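# Roll the carton in-hand so its label faces up

## Task

The carton starts lying loose on the upward-facing palm of the robot's hand. Reorient it using only that hand until its label points up; the goal picture shows one acceptable resting attitude, and any rotation about the vertical is fine. Only this hand may touch the carton (the wrist camera, its post and the arm's final link count as hand). Any contact with something else, or the carton leaving the hand, is a failure. To finish, the carton must sit still for a moment on the palm or fingers, clear of the wrist, camera and post, with the palm pointing straight up and no hand motor showing "moving" or "overload" or building toward a shutdown (motors dead from the start are ignored), and then you declare it done. The hand is opened automatically at that point, and the result must still hold afterwards: only resting on the open hand counts, not anything the robot is still holding in place.

## Robot and tools

ROBOT. A six-joint arm carries a right hand with 16 motors: index, middle and ring fingers (four motors each) and a thumb (four motors). A wrist camera sits on a fixed mast on the palm side of the wrist, at hand-point x +0.05 to +0.10, z -0.16 to -0.11, reaching out to y = +0.06 m; it can collide with things. Fingertips have grippy rubber caps; the rest of the hand is slippery. Cameras: cam_head_left, cam_head_right, cam_high, cam_low, cam_wrist, each 504x504.

FRAMES. Scene frame: origin on the table surface below the arm base, +z up, +y to the left when facing along +x. Reported pose is end_effector_position (m) and end_effector_quat_wxyz, plus velocities in m/s and rad/s. Hand-point frame: the point sits in front of the palm where thumb tip meets index and middle tips; +z runs along the straight fingers toward the tips, +x crosses the palm away from the thumb, +y points out of the palm face (the palm surface is at y = -0.062). Straight-finger knuckles are at z = -0.017, tips 0.139 m beyond; bending moves tips toward +y. For this task palm-up means hand +y pointing along scene +z.

execute_actions. Argument actions: a list of actions; each action is a list of up to 15 rows; each row is applied for one 1/30 s step, and a short action repeats its final row to fill 15 steps (0.5 s). Each row is one flat list of 24 numbers, all in [-1, 1]:
- 1-6: dx, dy, dz, rx, ry, rz. An offset, not a pose: the target relative to the hand point's measured pose when the action began (for a call's first action, the last pose reported in this scene), expressed in hand-point axes. Every row refers back to that same start, not to the row before. 1.0 = 0.6 m or 180 degrees; rx, ry, rz form a single rotation vector. Each step the command is clipped to within 100 mm and 16 degrees of the measured pose, and position wins over orientation if both cannot be met. Motion lags commands by about 0.17 s.
- 7-22: absolute hinge goals scaled between each hinge's stops, in this order: index_mcp, index_abd, index_pip, index_dip, middle_mcp, middle_abd, middle_pip, middle_dip, ring_mcp, ring_abd, ring_pip, ring_dip, thumb_cmc, thumb_axl, thumb_mcp, thumb_ipl. Angles in degrees at +1 / -1, and the straight value: _mcp (-18, +128; +0.75), toward -1 curls the finger to the palm; _abd (-60, +60; +0.00), toward -1 swings the finger away from the thumb; _pip (-29, +108; +0.58); _dip (-21, +117; +0.70). thumb_cmc (-20, +120; +0.71), toward -1 brings the thumb from beside the palm to in front of it; thumb_axl (-27, +140; +0.68) rolls it; thumb_mcp (-69, +109; +0.23) and thumb_ipl (-77, +108; +0.17) bend it, toward +z with axl straight, or along the cmc swing direction with axl at -0.40.
- 23: current_limit, a cap for every motor mapped linearly from 0 mA at -1 to 550 mA at +1 (minimum 11 mA); it also caps hinge speed, and well below 0 a finger may not lift.
- 24: speed; set-points travel at (speed+1)/2 of 5.9 rad/s (minimum 0.001 of that). Initial values 0.4 and -0.6; the last written values persist.
An empty list just returns state and images.

move. target: one 24-number row as above; the pose part is an offset from the pose in this scene's latest result, the hand numbers are sent at the start. Follows a straight path lasting 0.5 to 10 s (cut off at 10 s), turning the short way. speed: path top speed 0.002 to 0.5 m/s (default 0.25), turning up to twice that in rad/s; the real hand can overshoot it. stop_force: optional 9 to 40 N, ends the path when the wrist sensor feels that much extra push against the motion for two steps; unreliable on turning moves, omit it when pulling away from a contact. blocking=false returns after 0.5 s; check with wait(0); other motions are refused until it ends. Result line "move:" gives the ending (done, off_target, moving, held, fault, contact), limits (paced = pose clipped, held = steps blocked) and distance to target.

wait(seconds 0-10): run while holding the last command. stop: brake a running move. zoom_image(camera, region [x0,y0,x1,y1], at most 504x504 px): closer look at the latest image. show_instructions: shows reference images. finished_scene(scene): ends that scene irreversibly and reports success.

RESULTS. Per-motor lists in the same 16-motor order: hand_goal, hand_measured, hand_current_ma (positive pushes toward -1), hand_state (moving, goal, blocked, overload), plus hand_current_limit and hand_speed. "Hand target" is where the controller now drives the hand point. Step readings list positions; HELD marks restrained steps. Wrist force/torque are in hand-point axes, noisy (offset up to about 4 N, noise up to 2.4 N sd), saturate near 50 N. "pose unreachable" means the clearance check altered the command.

HAZARDS. A motor drawing 495 mA or more accumulates seconds; at 5 s it shuts off for 10 s, so avoid pressing hard for long. Contact torque at a joint's load limit (133 N m for shoulder and elbow, 24.9 for the wrist joints) or any 150 N external force triggers a 10 s stop that skips the rest of the call; the stiff arm faults easily if driven past a firm contact. Motors warn at 70 °C and brake at 85 °C. A HAND FAULT line cancels later motion calls in that reply. Don't let the carton fall, touch the table or anything other than the hand, and don't knock objects off the table; random brief pushes can disturb loose items.

Each tool is called after "Call:" by a JSON object that holds its "api" and its "payload", one argument or row to a line.

Reference images:

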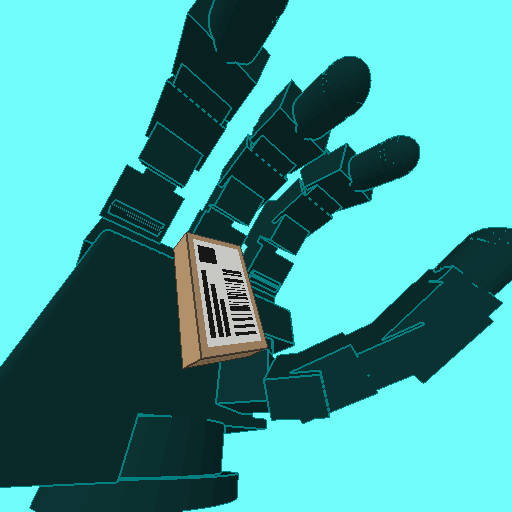

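## Session

Call:
{"api": "execute_actions", "payload": {
  "actions": []
}}

Scene clock: 0.00 s.
end_effector_position=(+0.6047, +0.0419, +0.4805) hand_goal=(+0.046, +0.000, -0.008, +0.280, +0.046, +0.000, -0.008, +0.280, +0.046, +0.000, -0.008, +0.280, -0.104, +0.266, +0.032, -0.018) hand_measured=(+0.060, +0.000, -0.006, +0.282, +0.062, +0.000, -0.004, +0.282, +0.060, +0.000, -0.004, +0.282, -0.092, +0.270, +0.034, -0.016) hand_current_ma=(+82, +0, +15, +14, +90, +0, +16, +13, +82, +0, +16, +14, +63, +29, +12, +11) hand_state=(goal, goal, goal, goal, goal, goal, goal, goal, goal, goal, goal, goal, goal, goal, goal, goal) hand_current_limit=0.40 hand_speed=-0.60 end_effector_quat_wxyz=(+0.506, +0.477, +0.520, +0.496) end_effector_velocity=(+0.000, -0.001, +0.000) end_effector_angular_velocity=(-0.002, -0.001, -0.001)
Joint positions: [-0.19  -1.156  2.229 -4.203 -1.32  -0.054]
Joint velocities: [-0.002 -0.    -0.001  0.     0.    -0.002]
Wrist force (N, on the end effector, along its own x y z axes, offset not removed): no reading
Wrist torque (N m, same axes, about the end effector's origin, offset not removed): no reading
Hand target: +0.605, +0.042, +0.481; +0.506, +0.477, +0.520, +0.496

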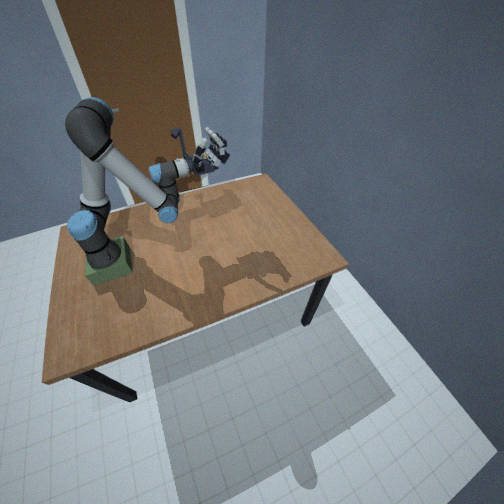

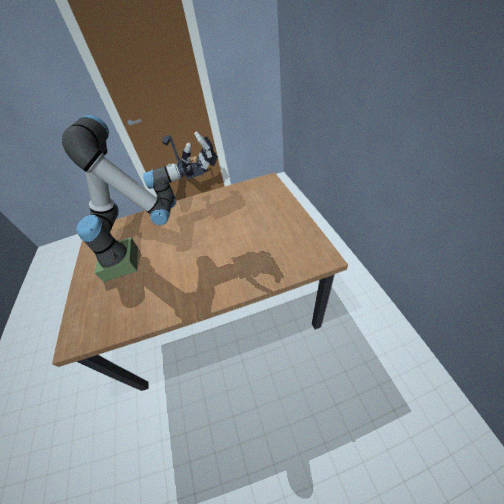

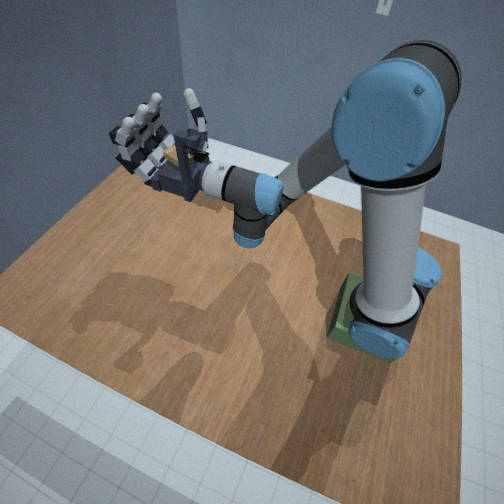

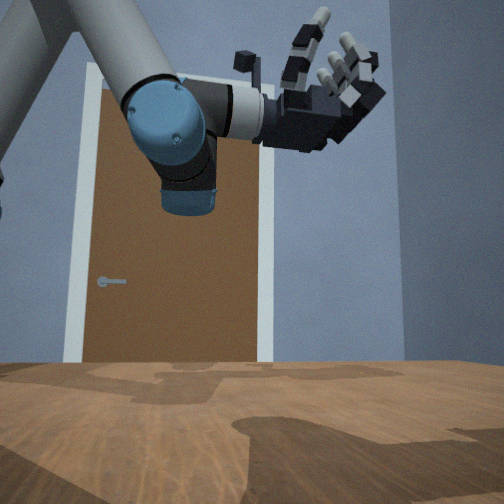

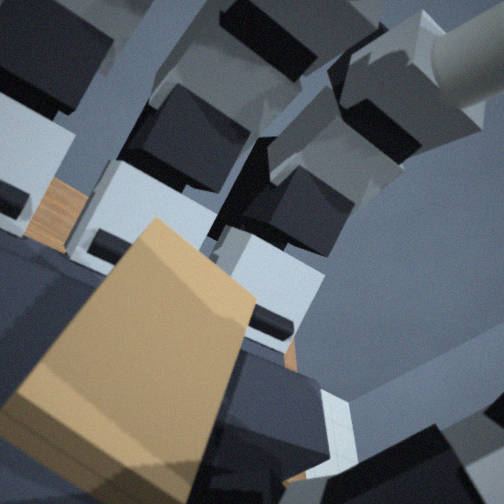

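Call:
{"api": "zoom_image", "payload": {
  "camera": "cam_high",
  "region": [90,70,250,230]
}}

Call:
{"api": "zoom_image", "payload": {
  "camera": "cam_head_left",
  "region": [160,110,250,200]
}}

Call:
{"api": "zoom_image", "payload": {
  "camera": "cam_low",
  "region": [220,0,400,180]
}}

Region (90, 70, 250, 230) of cam_high's 504x504 image, scaled by 3.150, with more detail than that image has.

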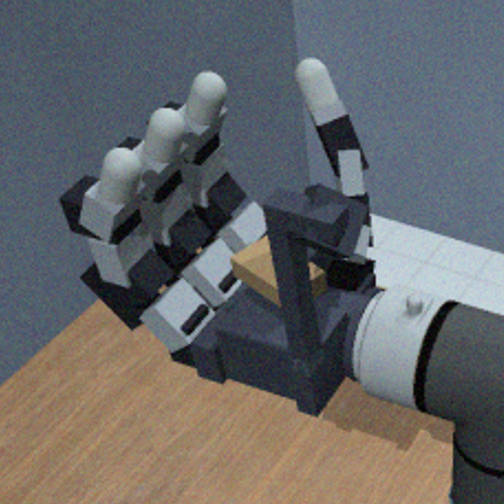

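Region (160, 110, 250, 200) of cam_head_left's 504x504 image, scaled by 5.600, with more detail than that image has.

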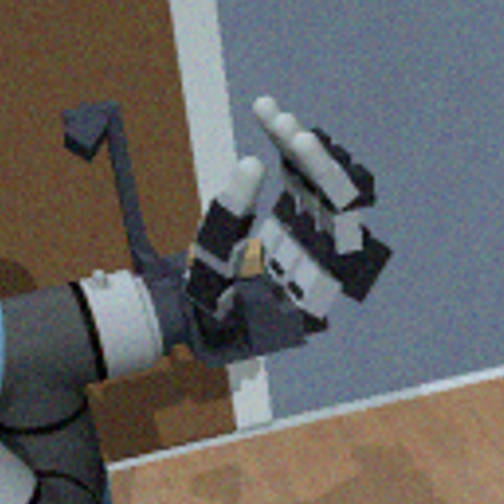

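Region (220, 0, 400, 180) of cam_low's 504x504 image, scaled by 2.800, with more detail than that image has.

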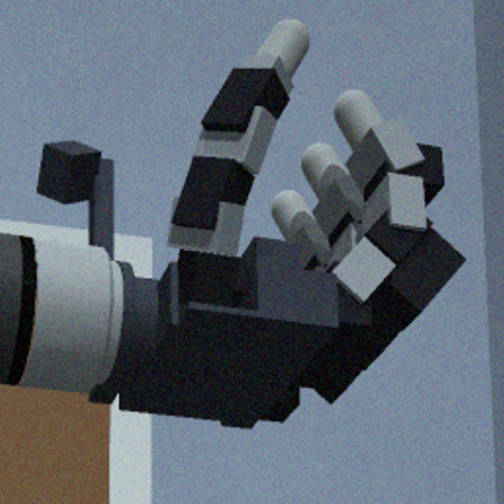

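Call:
{"api": "move", "payload": {
  "target": [0,0,0,0.1,0,0.017,-0.6,0,0.45,0.4,-0.6,0,0.45,0.4,-0.6,0,0.45,0.4,0.1,0.266,0.1,0.1,0.4,-0.6]
}}

Scene clock: 18.33 s.
end_effector_position=(+0.6046, +0.0419, +0.4805) hand_goal=(-0.600, +0.000, +0.450, +0.400, -0.600, +0.000, +0.450, +0.400, -0.600, +0.000, +0.450, +0.400, +0.100, +0.266, +0.100, +0.100) hand_measured=(-0.594, +0.000, +0.448, +0.396, -0.592, +0.000, +0.448, +0.396, -0.594, +0.000, +0.448, +0.396, +0.106, +0.270, +0.100, +0.098) hand_current_ma=(+37, +0, -11, -16, +40, +0, -12, -16, +37, +0, -12, -17, +31, +27, -5, -13) hand_state=(goal, goal, goal, goal, goal, goal, goal, goal, goal, goal, goal, goal, goal, goal, goal, goal) hand_current_limit=0.40 hand_speed=-0.60 end_effector_quat_wxyz=(+0.412, +0.564, +0.578, +0.422) end_effector_velocity=(+0.001, +0.000, +0.001) end_effector_angular_velocity=(+0.002, +0.010, -0.001)
Joint positions: [-0.182 -1.44   2.294 -3.662 -1.348 -0.075]
Joint velocities: [ 0.002 -0.01  -0.004  0.023 -0.002  0.   ]
Wrist force (N, on the end effector, along its own x y z axes, offset not removed): [-0.2 -0.4 -0.8]
Wrist torque (N m, same axes, about the end effector's origin, offset not removed): [0.00 0.05 -0.26]
Hand target: +0.605, +0.042, +0.481; +0.412, +0.564, +0.578, +0.422
Off the commanded pose: 0.000 m, 0 deg.
move: done

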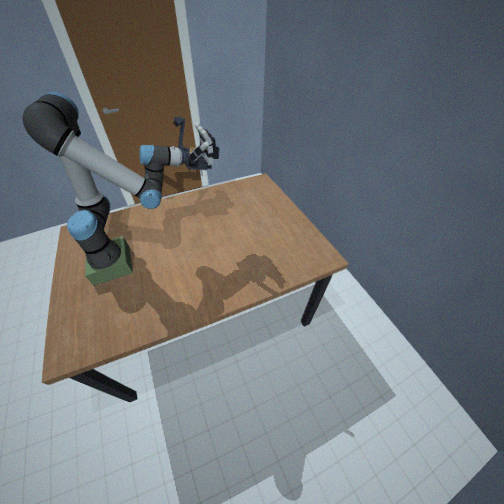

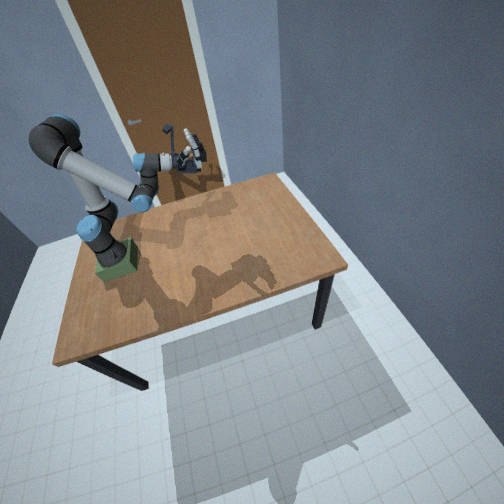

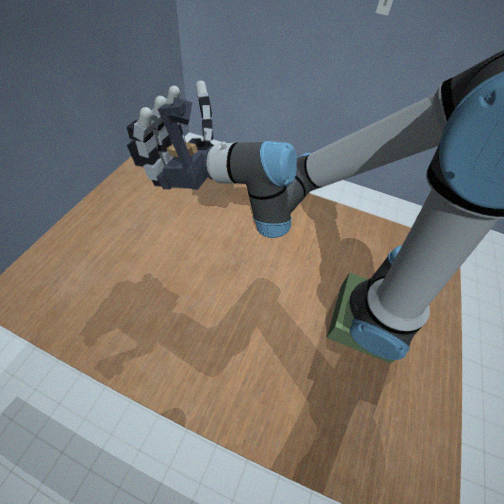

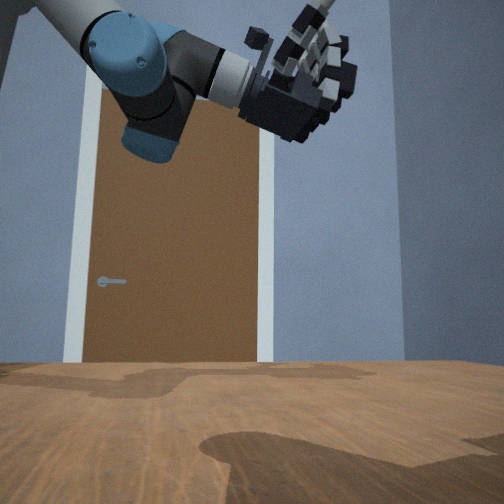

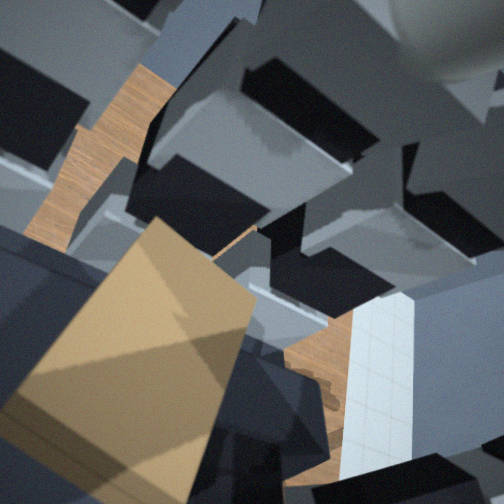

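Call:
{"api": "move", "payload": {
  "target": [0,-0.158,0.05,0.25,0,0,-0.6,0,0.45,0.4,-0.6,0,0.45,0.4,-0.6,0,0.45,0.4,0.1,0.266,0.1,0.1,0.4,-0.6],
  "speed": 0.15
}}

Call:
{"api": "zoom_image", "payload": {
  "camera": "cam_high",
  "region": [90,70,270,250]
}}

Scene clock: 28.30 s.
end_effector_position=(+0.6045, +0.0417, +0.3811) hand_goal=(-0.600, +0.000, +0.450, +0.400, -0.600, +0.000, +0.450, +0.400, -0.600, +0.000, +0.450, +0.400, +0.100, +0.266, +0.100, +0.100) hand_measured=(-0.592, +0.000, +0.450, +0.398, -0.590, +0.000, +0.450, +0.398, -0.592, +0.000, +0.450, +0.398, +0.106, +0.270, +0.098, +0.098) hand_current_ma=(+41, +0, -2, -14, +53, +0, -2, -14, +41, +0, -2, -15, +31, +27, -11, -13) hand_state=(goal, goal, goal, goal, goal, goal, goal, goal, goal, goal, goal, goal, goal, goal, goal, goal) hand_current_limit=0.40 hand_speed=-0.60 end_effector_quat_wxyz=(+0.165, +0.679, +0.695, +0.169) end_effector_velocity=(+0.000, +0.000, -0.002) end_effector_angular_velocity=(+0.001, +0.012, +0.002)
Joint positions: [-0.145 -1.637  2.092 -2.479 -1.482 -0.177]
Joint velocities: [ 0.001  0.003 -0.006  0.016 -0.001 -0.001]
Wrist force (N, on the end effector, along its own x y z axes, offset not removed): [-0.1 -1.3 -0.7]
Wrist torque (N m, same axes, about the end effector's origin, offset not removed): [0.14 0.08 -0.20]
Hand target: +0.605, +0.042, +0.381; +0.165, +0.679, +0.695, +0.169
Off the commanded pose: 0.000 m, 0 deg.
move: done

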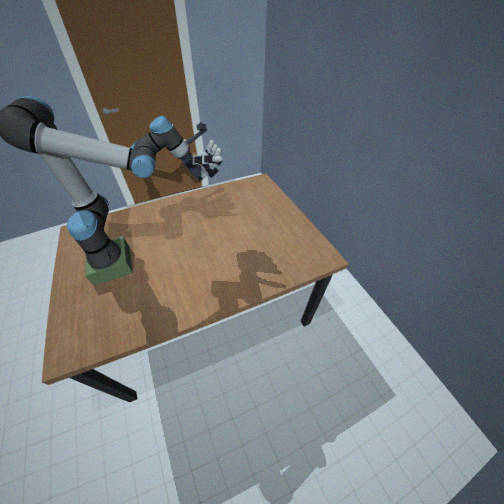

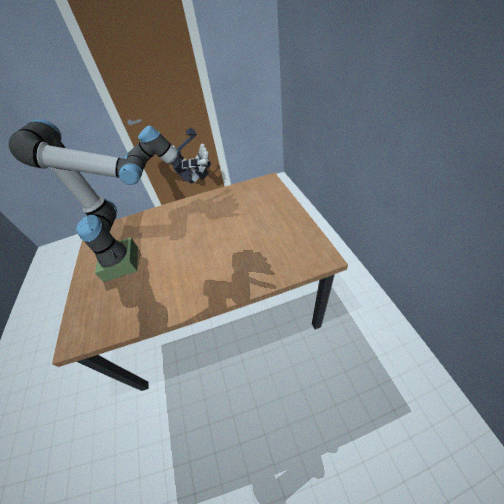

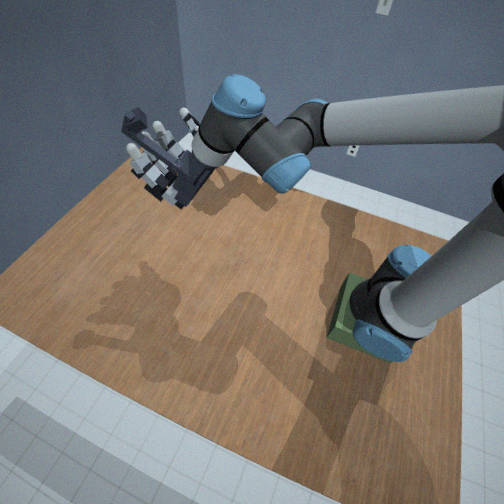

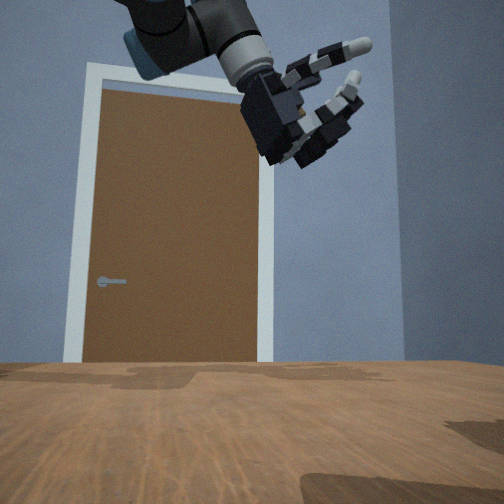

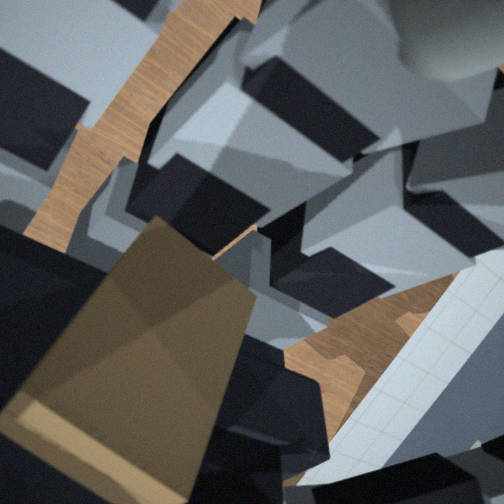

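Region (90, 70, 270, 250) of cam_high's 504x504 image, scaled by 2.800, with more detail than that image has.

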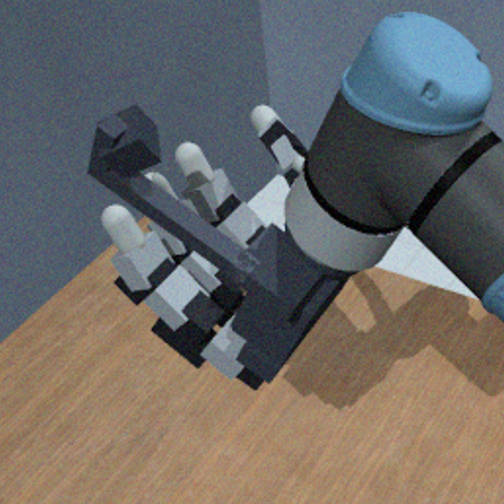

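Call:
{"api": "move", "payload": {
  "target": [0,-0.05,0,0.18,0,0,-0.72,-0.06,0.45,0.4,-0.72,0,0.45,0.4,-0.72,0.1,0.45,0.4,0.1,0.266,0.1,0.1,0.4,-0.8],
  "speed": 0.15
}}

Call:
{"api": "zoom_image", "payload": {
  "camera": "cam_low",
  "region": [220,0,420,200]
}}

Scene clock: 34.07 s.
end_effector_position=(+0.5780, +0.0411, +0.3673) hand_goal=(-0.720, -0.060, +0.450, +0.400, -0.720, +0.000, +0.450, +0.400, -0.720, +0.100, +0.450, +0.400, +0.100, +0.266, +0.100, +0.100) hand_measured=(-0.700, -0.058, +0.450, +0.398, -0.692, +0.000, +0.450, +0.398, -0.700, +0.098, +0.450, +0.398, +0.102, +0.270, +0.096, +0.098) hand_current_ma=(+117, +13, +2, -13, +154, +0, +2, -13, +117, -12, +2, -13, +10, +27, -20, -13) hand_state=(blocked, goal, goal, goal, blocked, goal, goal, goal, blocked, goal, goal, goal, goal, goal, goal, goal) hand_current_limit=0.40 hand_speed=-0.80 end_effector_quat_wxyz=(-0.030, +0.698, +0.715, -0.031) end_effector_velocity=(-0.000, -0.000, -0.000) end_effector_angular_velocity=(+0.000, +0.010, -0.002)
Joint positions: [-0.11  -1.52   1.681 -1.63  -1.586 -0.161]
Joint velocities: [ 0.     0.005 -0.01   0.014 -0.001  0.002]
Wrist force (N, on the end effector, along its own x y z axes, offset not removed): [0.3 -0.3 -0.5]
Wrist torque (N m, same axes, about the end effector's origin, offset not removed): [0.41 -0.02 -0.19]
Hand target: +0.578, +0.041, +0.367; -0.030, +0.698, +0.715, -0.031
Off the commanded pose: 0.000 m, 0 deg.
move: done

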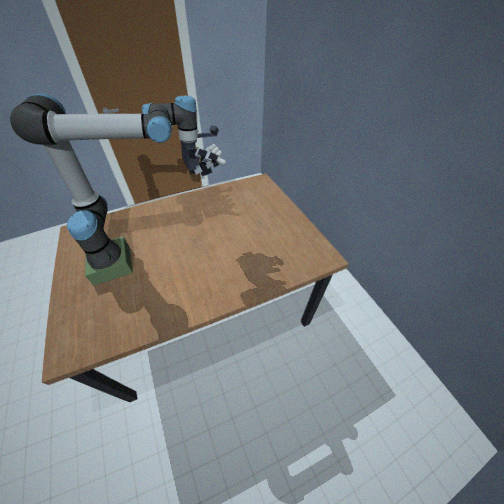

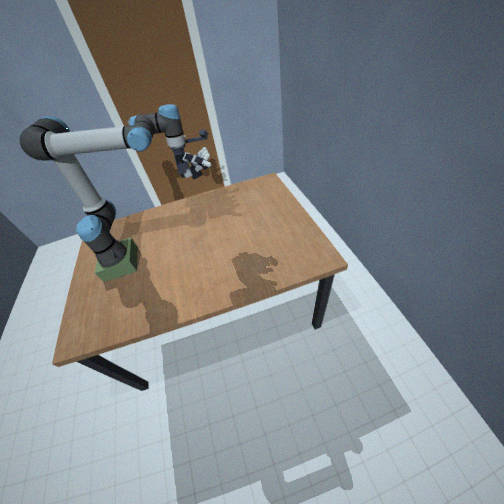

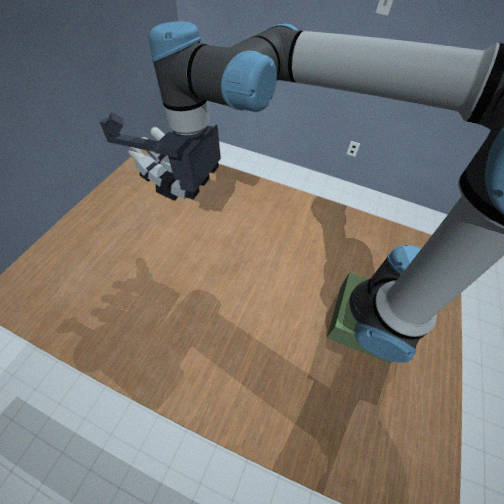

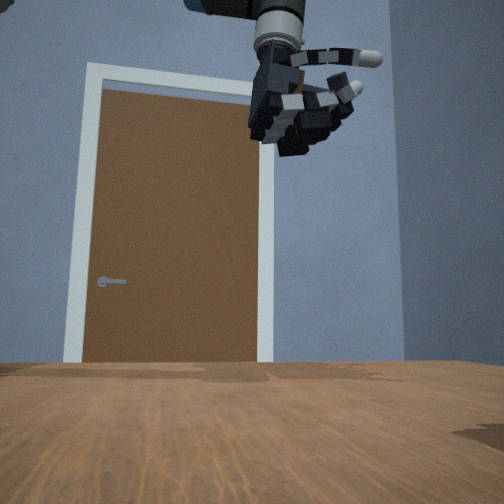

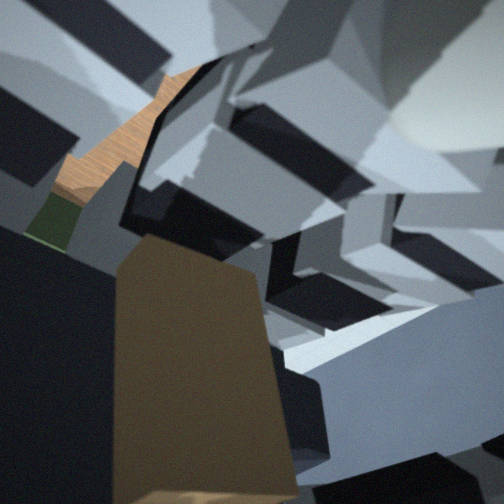

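Region (220, 0, 420, 200) of cam_low's 504x504 image, scaled by 2.520, with more detail than that image has.

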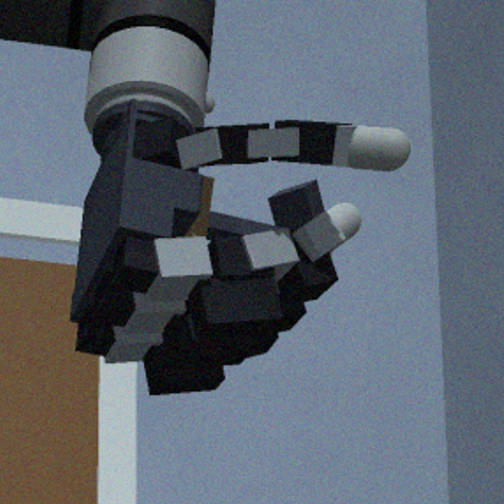

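Call:
{"api": "move", "payload": {
  "target": [0,0,0,0.04,-0.04,0,-0.72,-0.06,0.45,0.4,-0.72,0,0.45,0.4,-0.72,0.1,0.45,0.4,0.0,0.266,0.1,0.1,0.4,-0.8],
  "speed": 0.1
}}

Call:
{"api": "zoom_image", "payload": {
  "camera": "cam_low",
  "region": [220,0,420,200]
}}

Call:
{"api": "zoom_image", "payload": {
  "camera": "cam_head_left",
  "region": [160,110,250,200]
}}

Scene clock: 41.00 s.
end_effector_position=(+0.5780, +0.0411, +0.3673) hand_goal=(-0.720, -0.060, +0.450, +0.400, -0.720, +0.000, +0.450, +0.400, -0.720, +0.100, +0.450, +0.400, +0.000, +0.266, +0.100, +0.100) hand_measured=(-0.700, -0.058, +0.450, +0.398, -0.692, +0.000, +0.450, +0.398, -0.700, +0.098, +0.450, +0.398, +0.000, +0.270, +0.096, +0.098) hand_current_ma=(+117, +11, +2, -13, +154, +0, +2, -12, +117, -12, +2, -13, +0, +24, -23, -13) hand_state=(blocked, goal, goal, goal, blocked, goal, goal, goal, blocked, goal, goal, goal, goal, goal, goal, goal) hand_current_limit=0.40 hand_speed=-0.80 end_effector_quat_wxyz=(-0.029, +0.692, +0.712, -0.119) end_effector_velocity=(+0.000, +0.000, +0.000) end_effector_angular_velocity=(-0.007, +0.007, +0.002)
Joint positions: [-0.048 -1.442  1.564 -1.477 -1.717 -0.091]
Joint velocities: [ 0.004  0.005 -0.007  0.009 -0.007  0.003]
Wrist force (N, on the end effector, along its own x y z axes, offset not removed): [0.7 1.8 -1.0]
Wrist torque (N m, same axes, about the end effector's origin, offset not removed): [0.68 -0.11 -0.14]
Hand target: +0.578, +0.041, +0.367; -0.029, +0.692, +0.712, -0.120
Off the commanded pose: 0.000 m, 0 deg.
move: done

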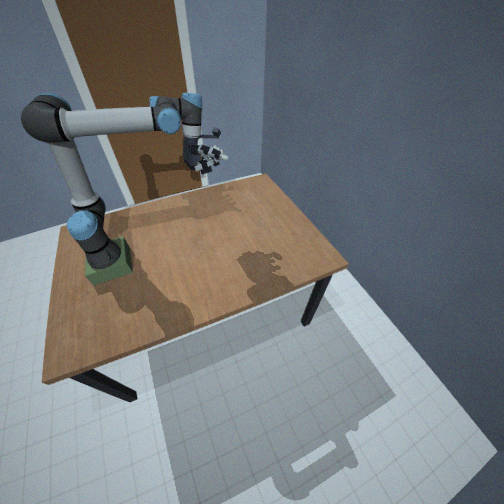

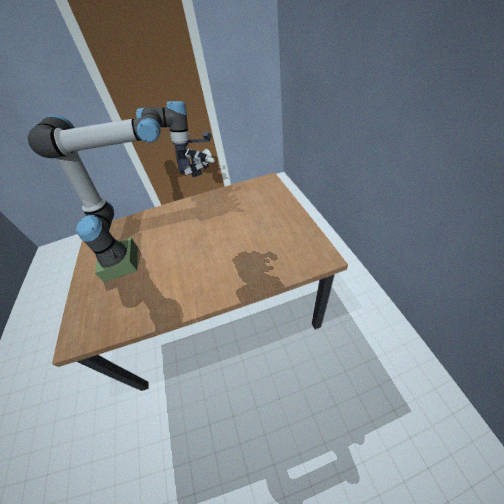

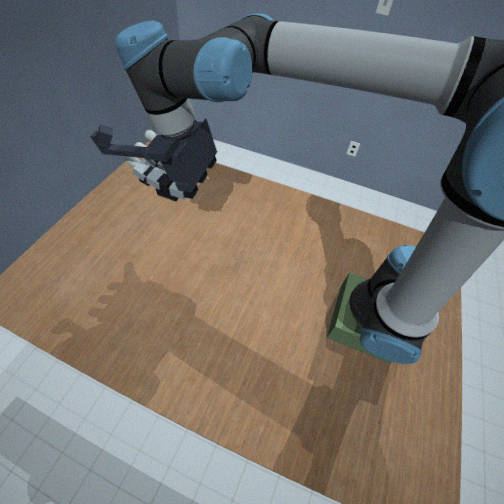

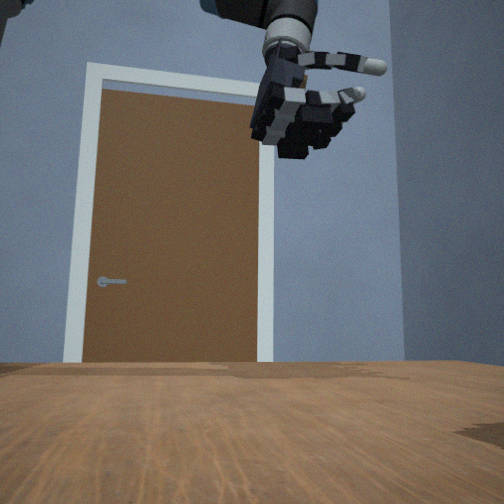

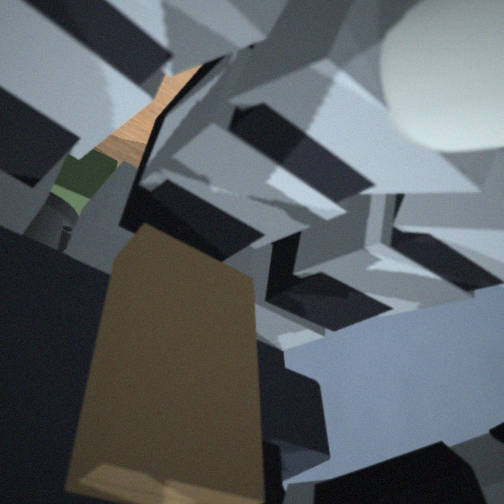

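Region (220, 0, 420, 200) of cam_low's 504x504 image, scaled by 2.520, with more detail than that image has.

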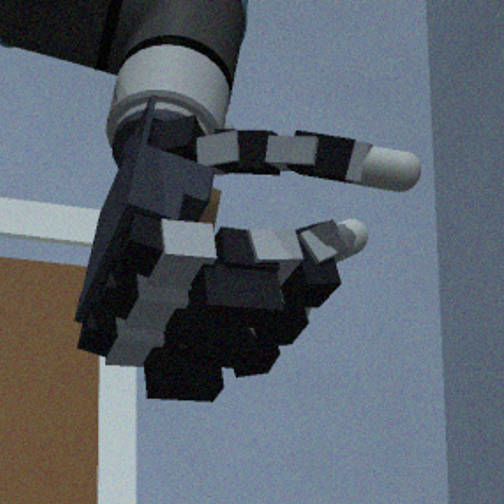

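Region (160, 110, 250, 200) of cam_head_left's 504x504 image, scaled by 5.600, with more detail than that image has.

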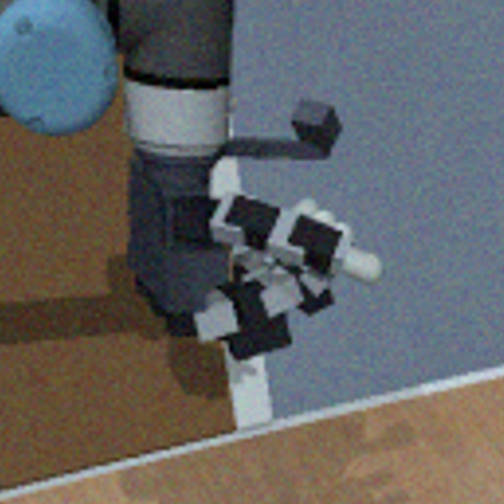

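Call:
{"api": "move", "payload": {
  "target": [0,0,0,0.06,0,0,-0.78,-0.06,0.35,0.2,-0.78,0,0.35,0.2,-0.78,0.1,0.35,0.2,0.0,0.266,0.1,0.1,0.4,-0.8],
  "speed": 0.06
}}

Scene clock: 44.73 s.
end_effector_position=(+0.5780, +0.0411, +0.3673) hand_goal=(-0.780, -0.060, +0.350, +0.200, -0.780, +0.000, +0.350, +0.200, -0.780, +0.100, +0.350, +0.200, +0.000, +0.266, +0.100, +0.100) hand_measured=(-0.756, -0.058, +0.360, +0.204, -0.750, +0.000, +0.360, +0.204, -0.756, +0.098, +0.360, +0.204, -0.002, +0.270, +0.096, +0.098) hand_current_ma=(+140, +11, +49, +20, +166, +0, +53, +24, +139, -12, +52, +20, -7, +21, -24, -13) hand_state=(blocked, goal, goal, goal, blocked, goal, goal, goal, blocked, goal, goal, goal, goal, goal, goal, goal) hand_current_limit=0.40 hand_speed=-0.80 end_effector_quat_wxyz=(-0.093, +0.686, +0.697, -0.185) end_effector_velocity=(+0.000, +0.001, -0.001) end_effector_angular_velocity=(-0.000, +0.013, -0.002)
Joint positions: [-0.038 -1.322  1.369 -1.212 -1.727 -0.053]
Joint velocities: [ 0.001  0.01  -0.014  0.017  0.     0.004]
Wrist force (N, on the end effector, along its own x y z axes, offset not removed): [2.3 0.9 -2.5]
Wrist torque (N m, same axes, about the end effector's origin, offset not removed): [0.71 -0.31 0.08]
Hand target: +0.578, +0.041, +0.367; -0.094, +0.686, +0.697, -0.186
Off the commanded pose: 0.000 m, 0 deg.
move: done

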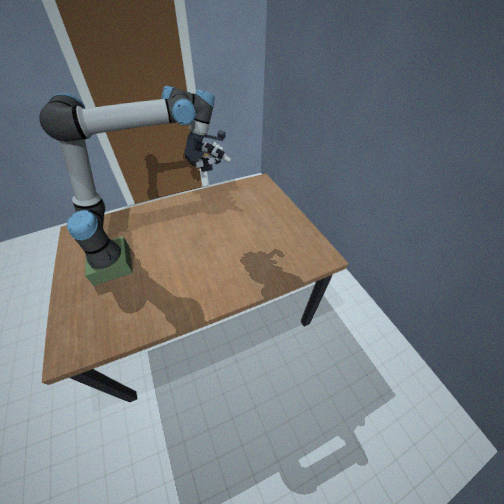

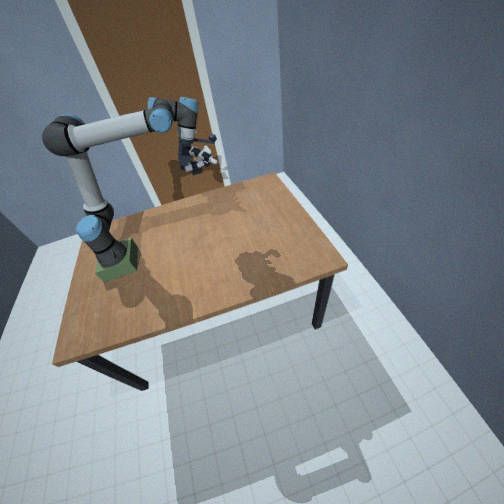

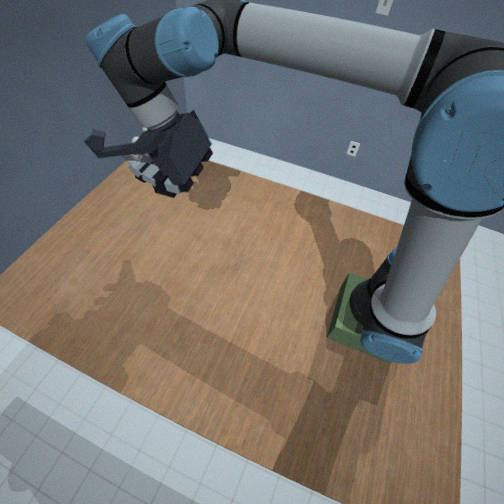

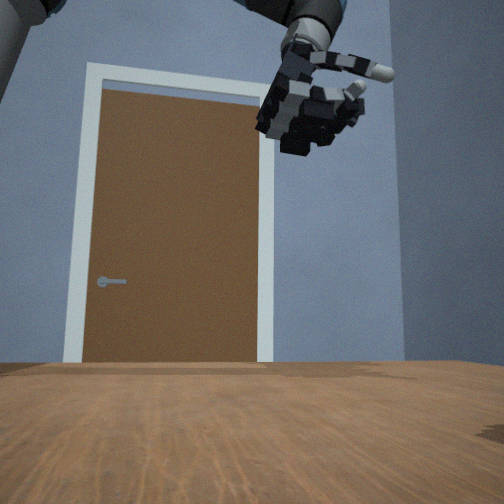

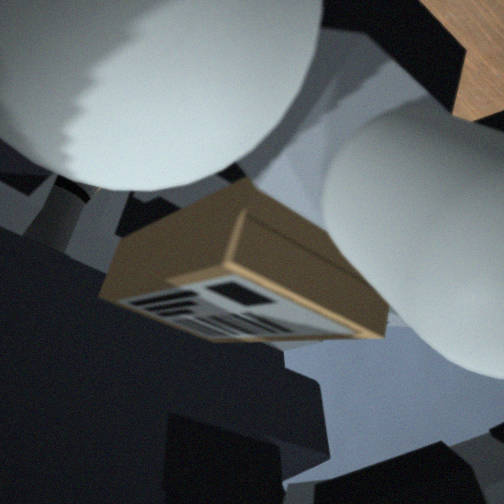

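Call:
{"api": "move", "payload": {
  "target": [0,0,0,-0.15,0.015,0,-0.38,-0.06,0.45,0.25,-0.38,0,0.45,0.25,-0.38,0.1,0.45,0.25,0.0,0.266,0.1,0.1,0.4,-0.91],
  "speed": 0.15
}}

Scene clock: 52.20 s.
end_effector_position=(+0.5780, +0.0411, +0.3673) hand_goal=(-0.380, -0.060, +0.450, +0.250, -0.380, +0.000, +0.450, +0.250, -0.380, +0.100, +0.450, +0.250, +0.000, +0.266, +0.100, +0.100) hand_measured=(-0.372, -0.058, +0.450, +0.248, -0.366, +0.000, +0.452, +0.248, -0.372, +0.098, +0.450, +0.248, -0.002, +0.270, +0.096, +0.098) hand_current_ma=(+51, +11, +3, -13, +72, +0, +7, -12, +50, -12, +3, -13, -8, +21, -24, -13) hand_state=(goal, goal, goal, goal, goal, goal, goal, goal, goal, goal, goal, goal, goal, goal, goal, goal) hand_current_limit=0.40 hand_speed=-0.91 end_effector_quat_wxyz=(+0.053, +0.693, +0.719, -0.001) end_effector_velocity=(+0.000, +0.001, +0.000) end_effector_angular_velocity=(+0.000, -0.003, +0.001)
Joint positions: [-0.089 -1.591  1.836 -1.882 -1.638 -0.158]
Joint velocities: [ 0.001 -0.001  0.002 -0.005  0.001 -0.   ]
Wrist force (N, on the end effector, along its own x y z axes, offset not removed): [1.4 -0.6 0.1]
Wrist torque (N m, same axes, about the end effector's origin, offset not removed): [0.29 -0.30 -0.06]
Hand target: +0.578, +0.041, +0.367; +0.053, +0.693, +0.719, -0.001
Off the commanded pose: 0.000 m, 0 deg.
move: done

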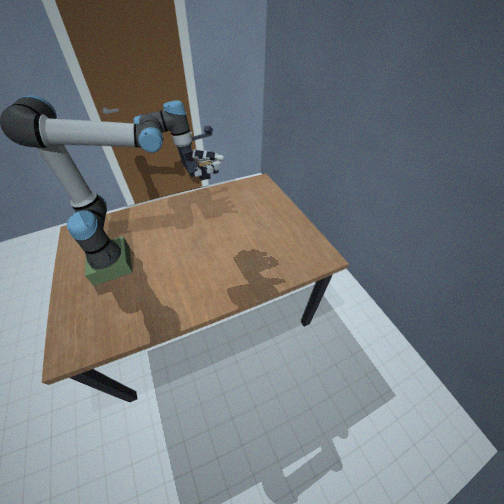

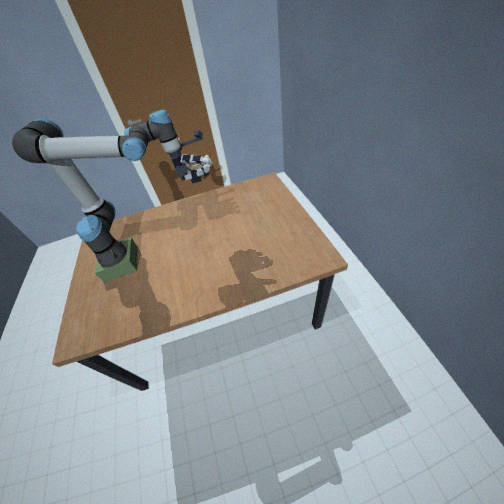

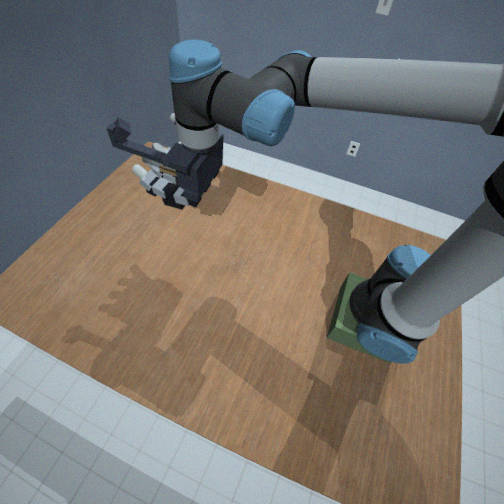

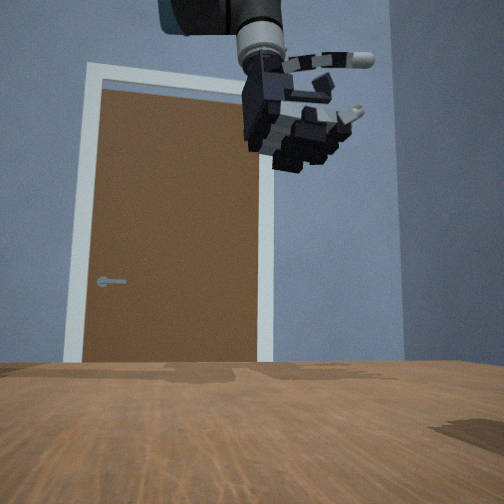

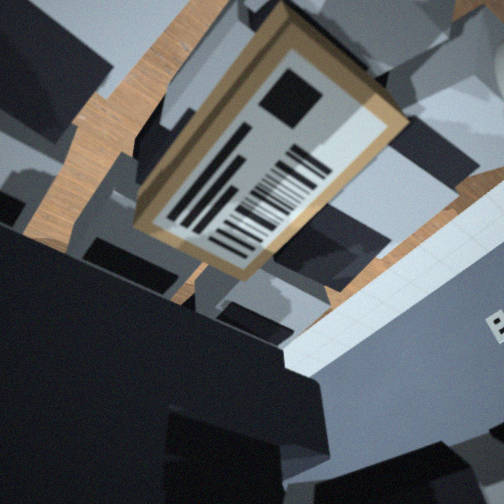

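Call:
{"api": "move", "payload": {
  "target": [0,0.03,-0.08,-0.25,0.02,0,0.14,-0.06,0.45,0.25,0.14,0,0.45,0.25,0.14,0.1,0.45,0.25,0.0,0.266,0.1,0.1,0.4,-0.925],
  "speed": 0.15
}}

Scene clock: 59.80 s.
end_effector_position=(+0.5922, +0.0455, +0.4164) hand_goal=(+0.140, -0.060, +0.450, +0.250, +0.140, +0.000, +0.450, +0.250, +0.140, +0.100, +0.450, +0.250, +0.000, +0.266, +0.100, +0.100) hand_measured=(+0.148, -0.058, +0.450, +0.248, +0.154, +0.000, +0.452, +0.248, +0.150, +0.098, +0.450, +0.248, +0.002, +0.270, +0.096, +0.098) hand_current_ma=(+51, +11, +3, -13, +72, +0, +7, -12, +51, -12, +3, -13, +14, +21, -24, -13) hand_state=(goal, goal, goal, goal, goal, goal, goal, goal, goal, goal, goal, goal, goal, goal, goal, goal) hand_current_limit=0.40 hand_speed=-0.92 end_effector_quat_wxyz=(+0.292, +0.619, +0.666, +0.295) end_effector_velocity=(+0.000, -0.000, +0.000) end_effector_angular_velocity=(+0.000, -0.004, -0.000)
Joint positions: [-0.188 -1.632  2.305 -3.066 -1.378 -0.204]
Joint velocities: [-0.001  0.001  0.001 -0.006  0.001  0.001]
Wrist force (N, on the end effector, along its own x y z axes, offset not removed): [1.6 0.3 0.6]
Wrist torque (N m, same axes, about the end effector's origin, offset not removed): [0.15 -0.27 -0.07]
Hand target: +0.592, +0.045, +0.416; +0.292, +0.619, +0.666, +0.295
Off the commanded pose: 0.000 m, 0 deg.
move: done

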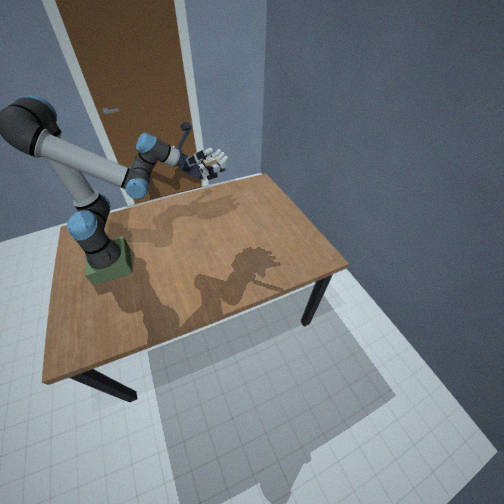

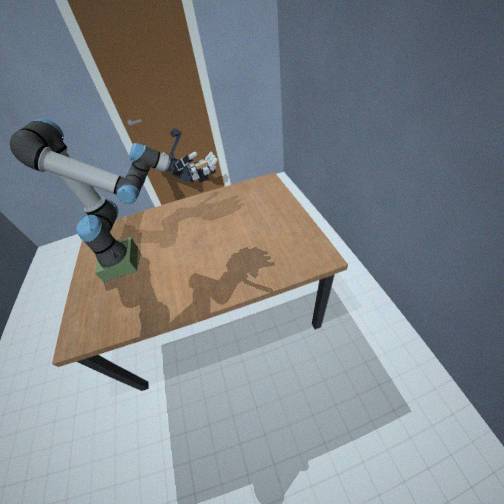

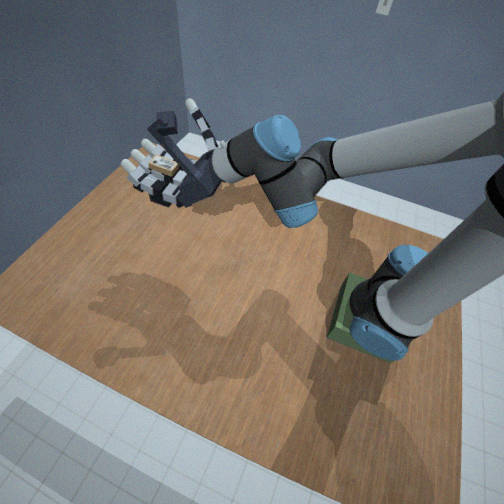

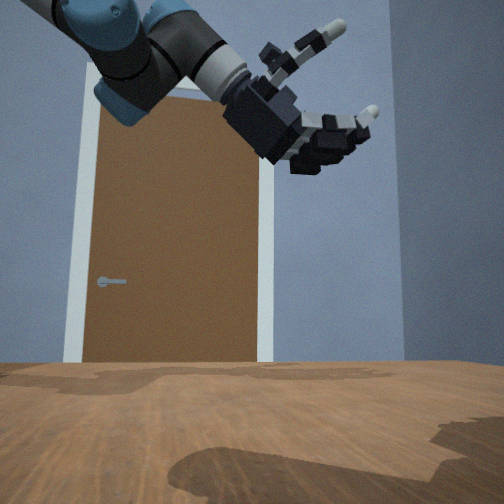

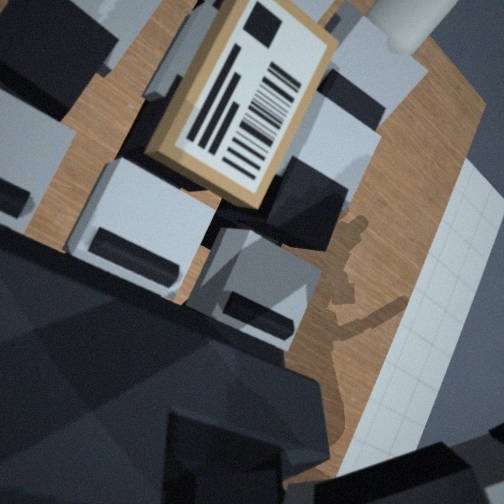

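Call:
{"api": "move", "payload": {
  "target": [0,0.09,-0.045,-0.227,0,0.007,0.58,-0.06,0.45,0.25,0.58,0,0.45,0.25,0.58,0.1,0.45,0.25,0.1,0.266,0.1,0.1,0.4,-0.93],
  "speed": 0.15
}}

Call:
{"api": "zoom_image", "payload": {
  "camera": "cam_high",
  "region": [70,70,250,250]
}}

Scene clock: 66.50 s.
end_effector_position=(+0.6070, +0.0478, +0.4749) hand_goal=(+0.580, -0.060, +0.450, +0.250, +0.580, +0.000, +0.450, +0.250, +0.580, +0.100, +0.450, +0.250, +0.100, +0.266, +0.100, +0.100) hand_measured=(+0.588, -0.058, +0.450, +0.248, +0.592, +0.000, +0.452, +0.248, +0.588, +0.098, +0.450, +0.248, +0.106, +0.270, +0.100, +0.098) hand_current_ma=(+50, +11, +3, -13, +62, +0, +7, -12, +50, -12, +3, -13, +31, +21, -6, -13) hand_state=(goal, goal, goal, goal, goal, goal, goal, goal, goal, goal, goal, goal, goal, goal, goal, goal) hand_current_limit=0.40 hand_speed=-0.93 end_effector_quat_wxyz=(+0.486, +0.486, +0.515, +0.512) end_effector_velocity=(+0.001, +0.001, -0.001) end_effector_angular_velocity=(+0.000, -0.001, +0.001)
Joint positions: [-0.176 -1.145  2.226 -4.203 -1.311 -0.006]
Joint velocities: [ 0.002  0.003 -0.002 -0.002 -0.001  0.   ]
Wrist force (N, on the end effector, along its own x y z axes, offset not removed): [-0.1 -0.1 -1.5]
Wrist torque (N m, same axes, about the end effector's origin, offset not removed): [0.14 0.04 -0.39]
Hand target: +0.607, +0.048, +0.475; +0.486, +0.486, +0.515, +0.512
Off the commanded pose: 0.000 m, 0 deg.
move: done

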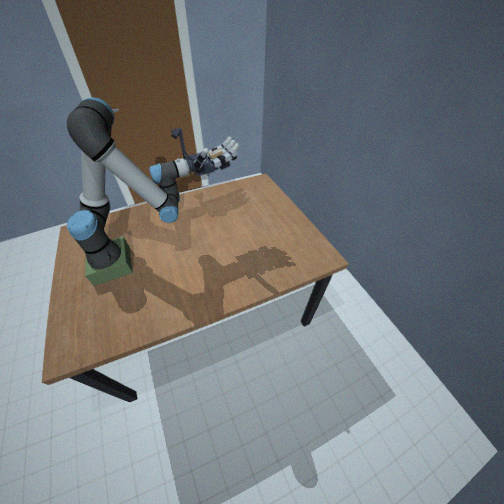

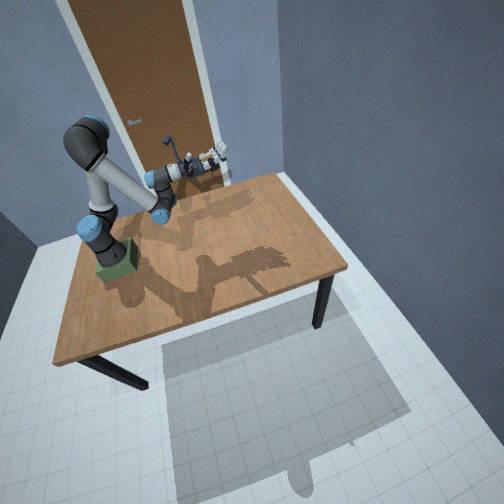

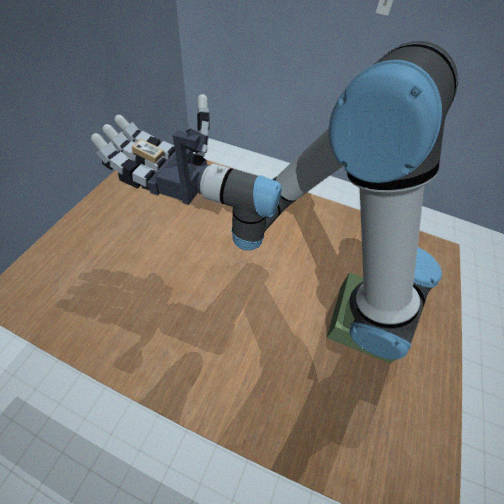

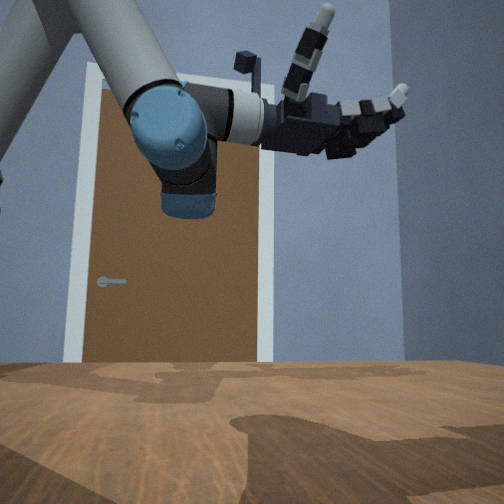

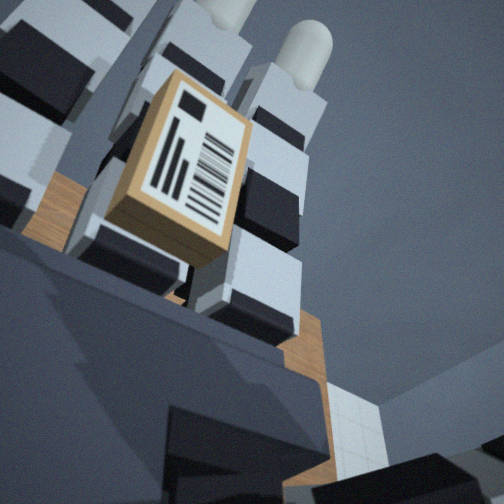

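Region (70, 70, 250, 250) of cam_high's 504x504 image, scaled by 2.800, with more detail than that image has.

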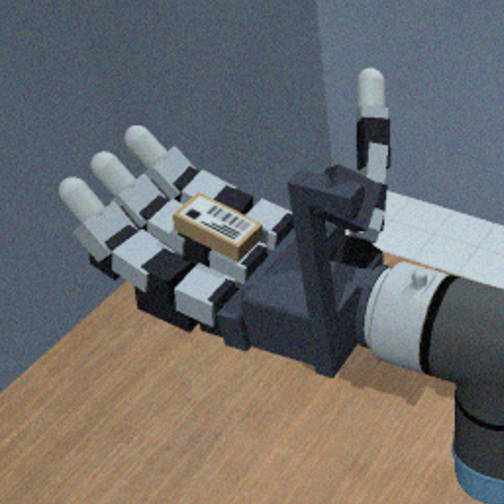

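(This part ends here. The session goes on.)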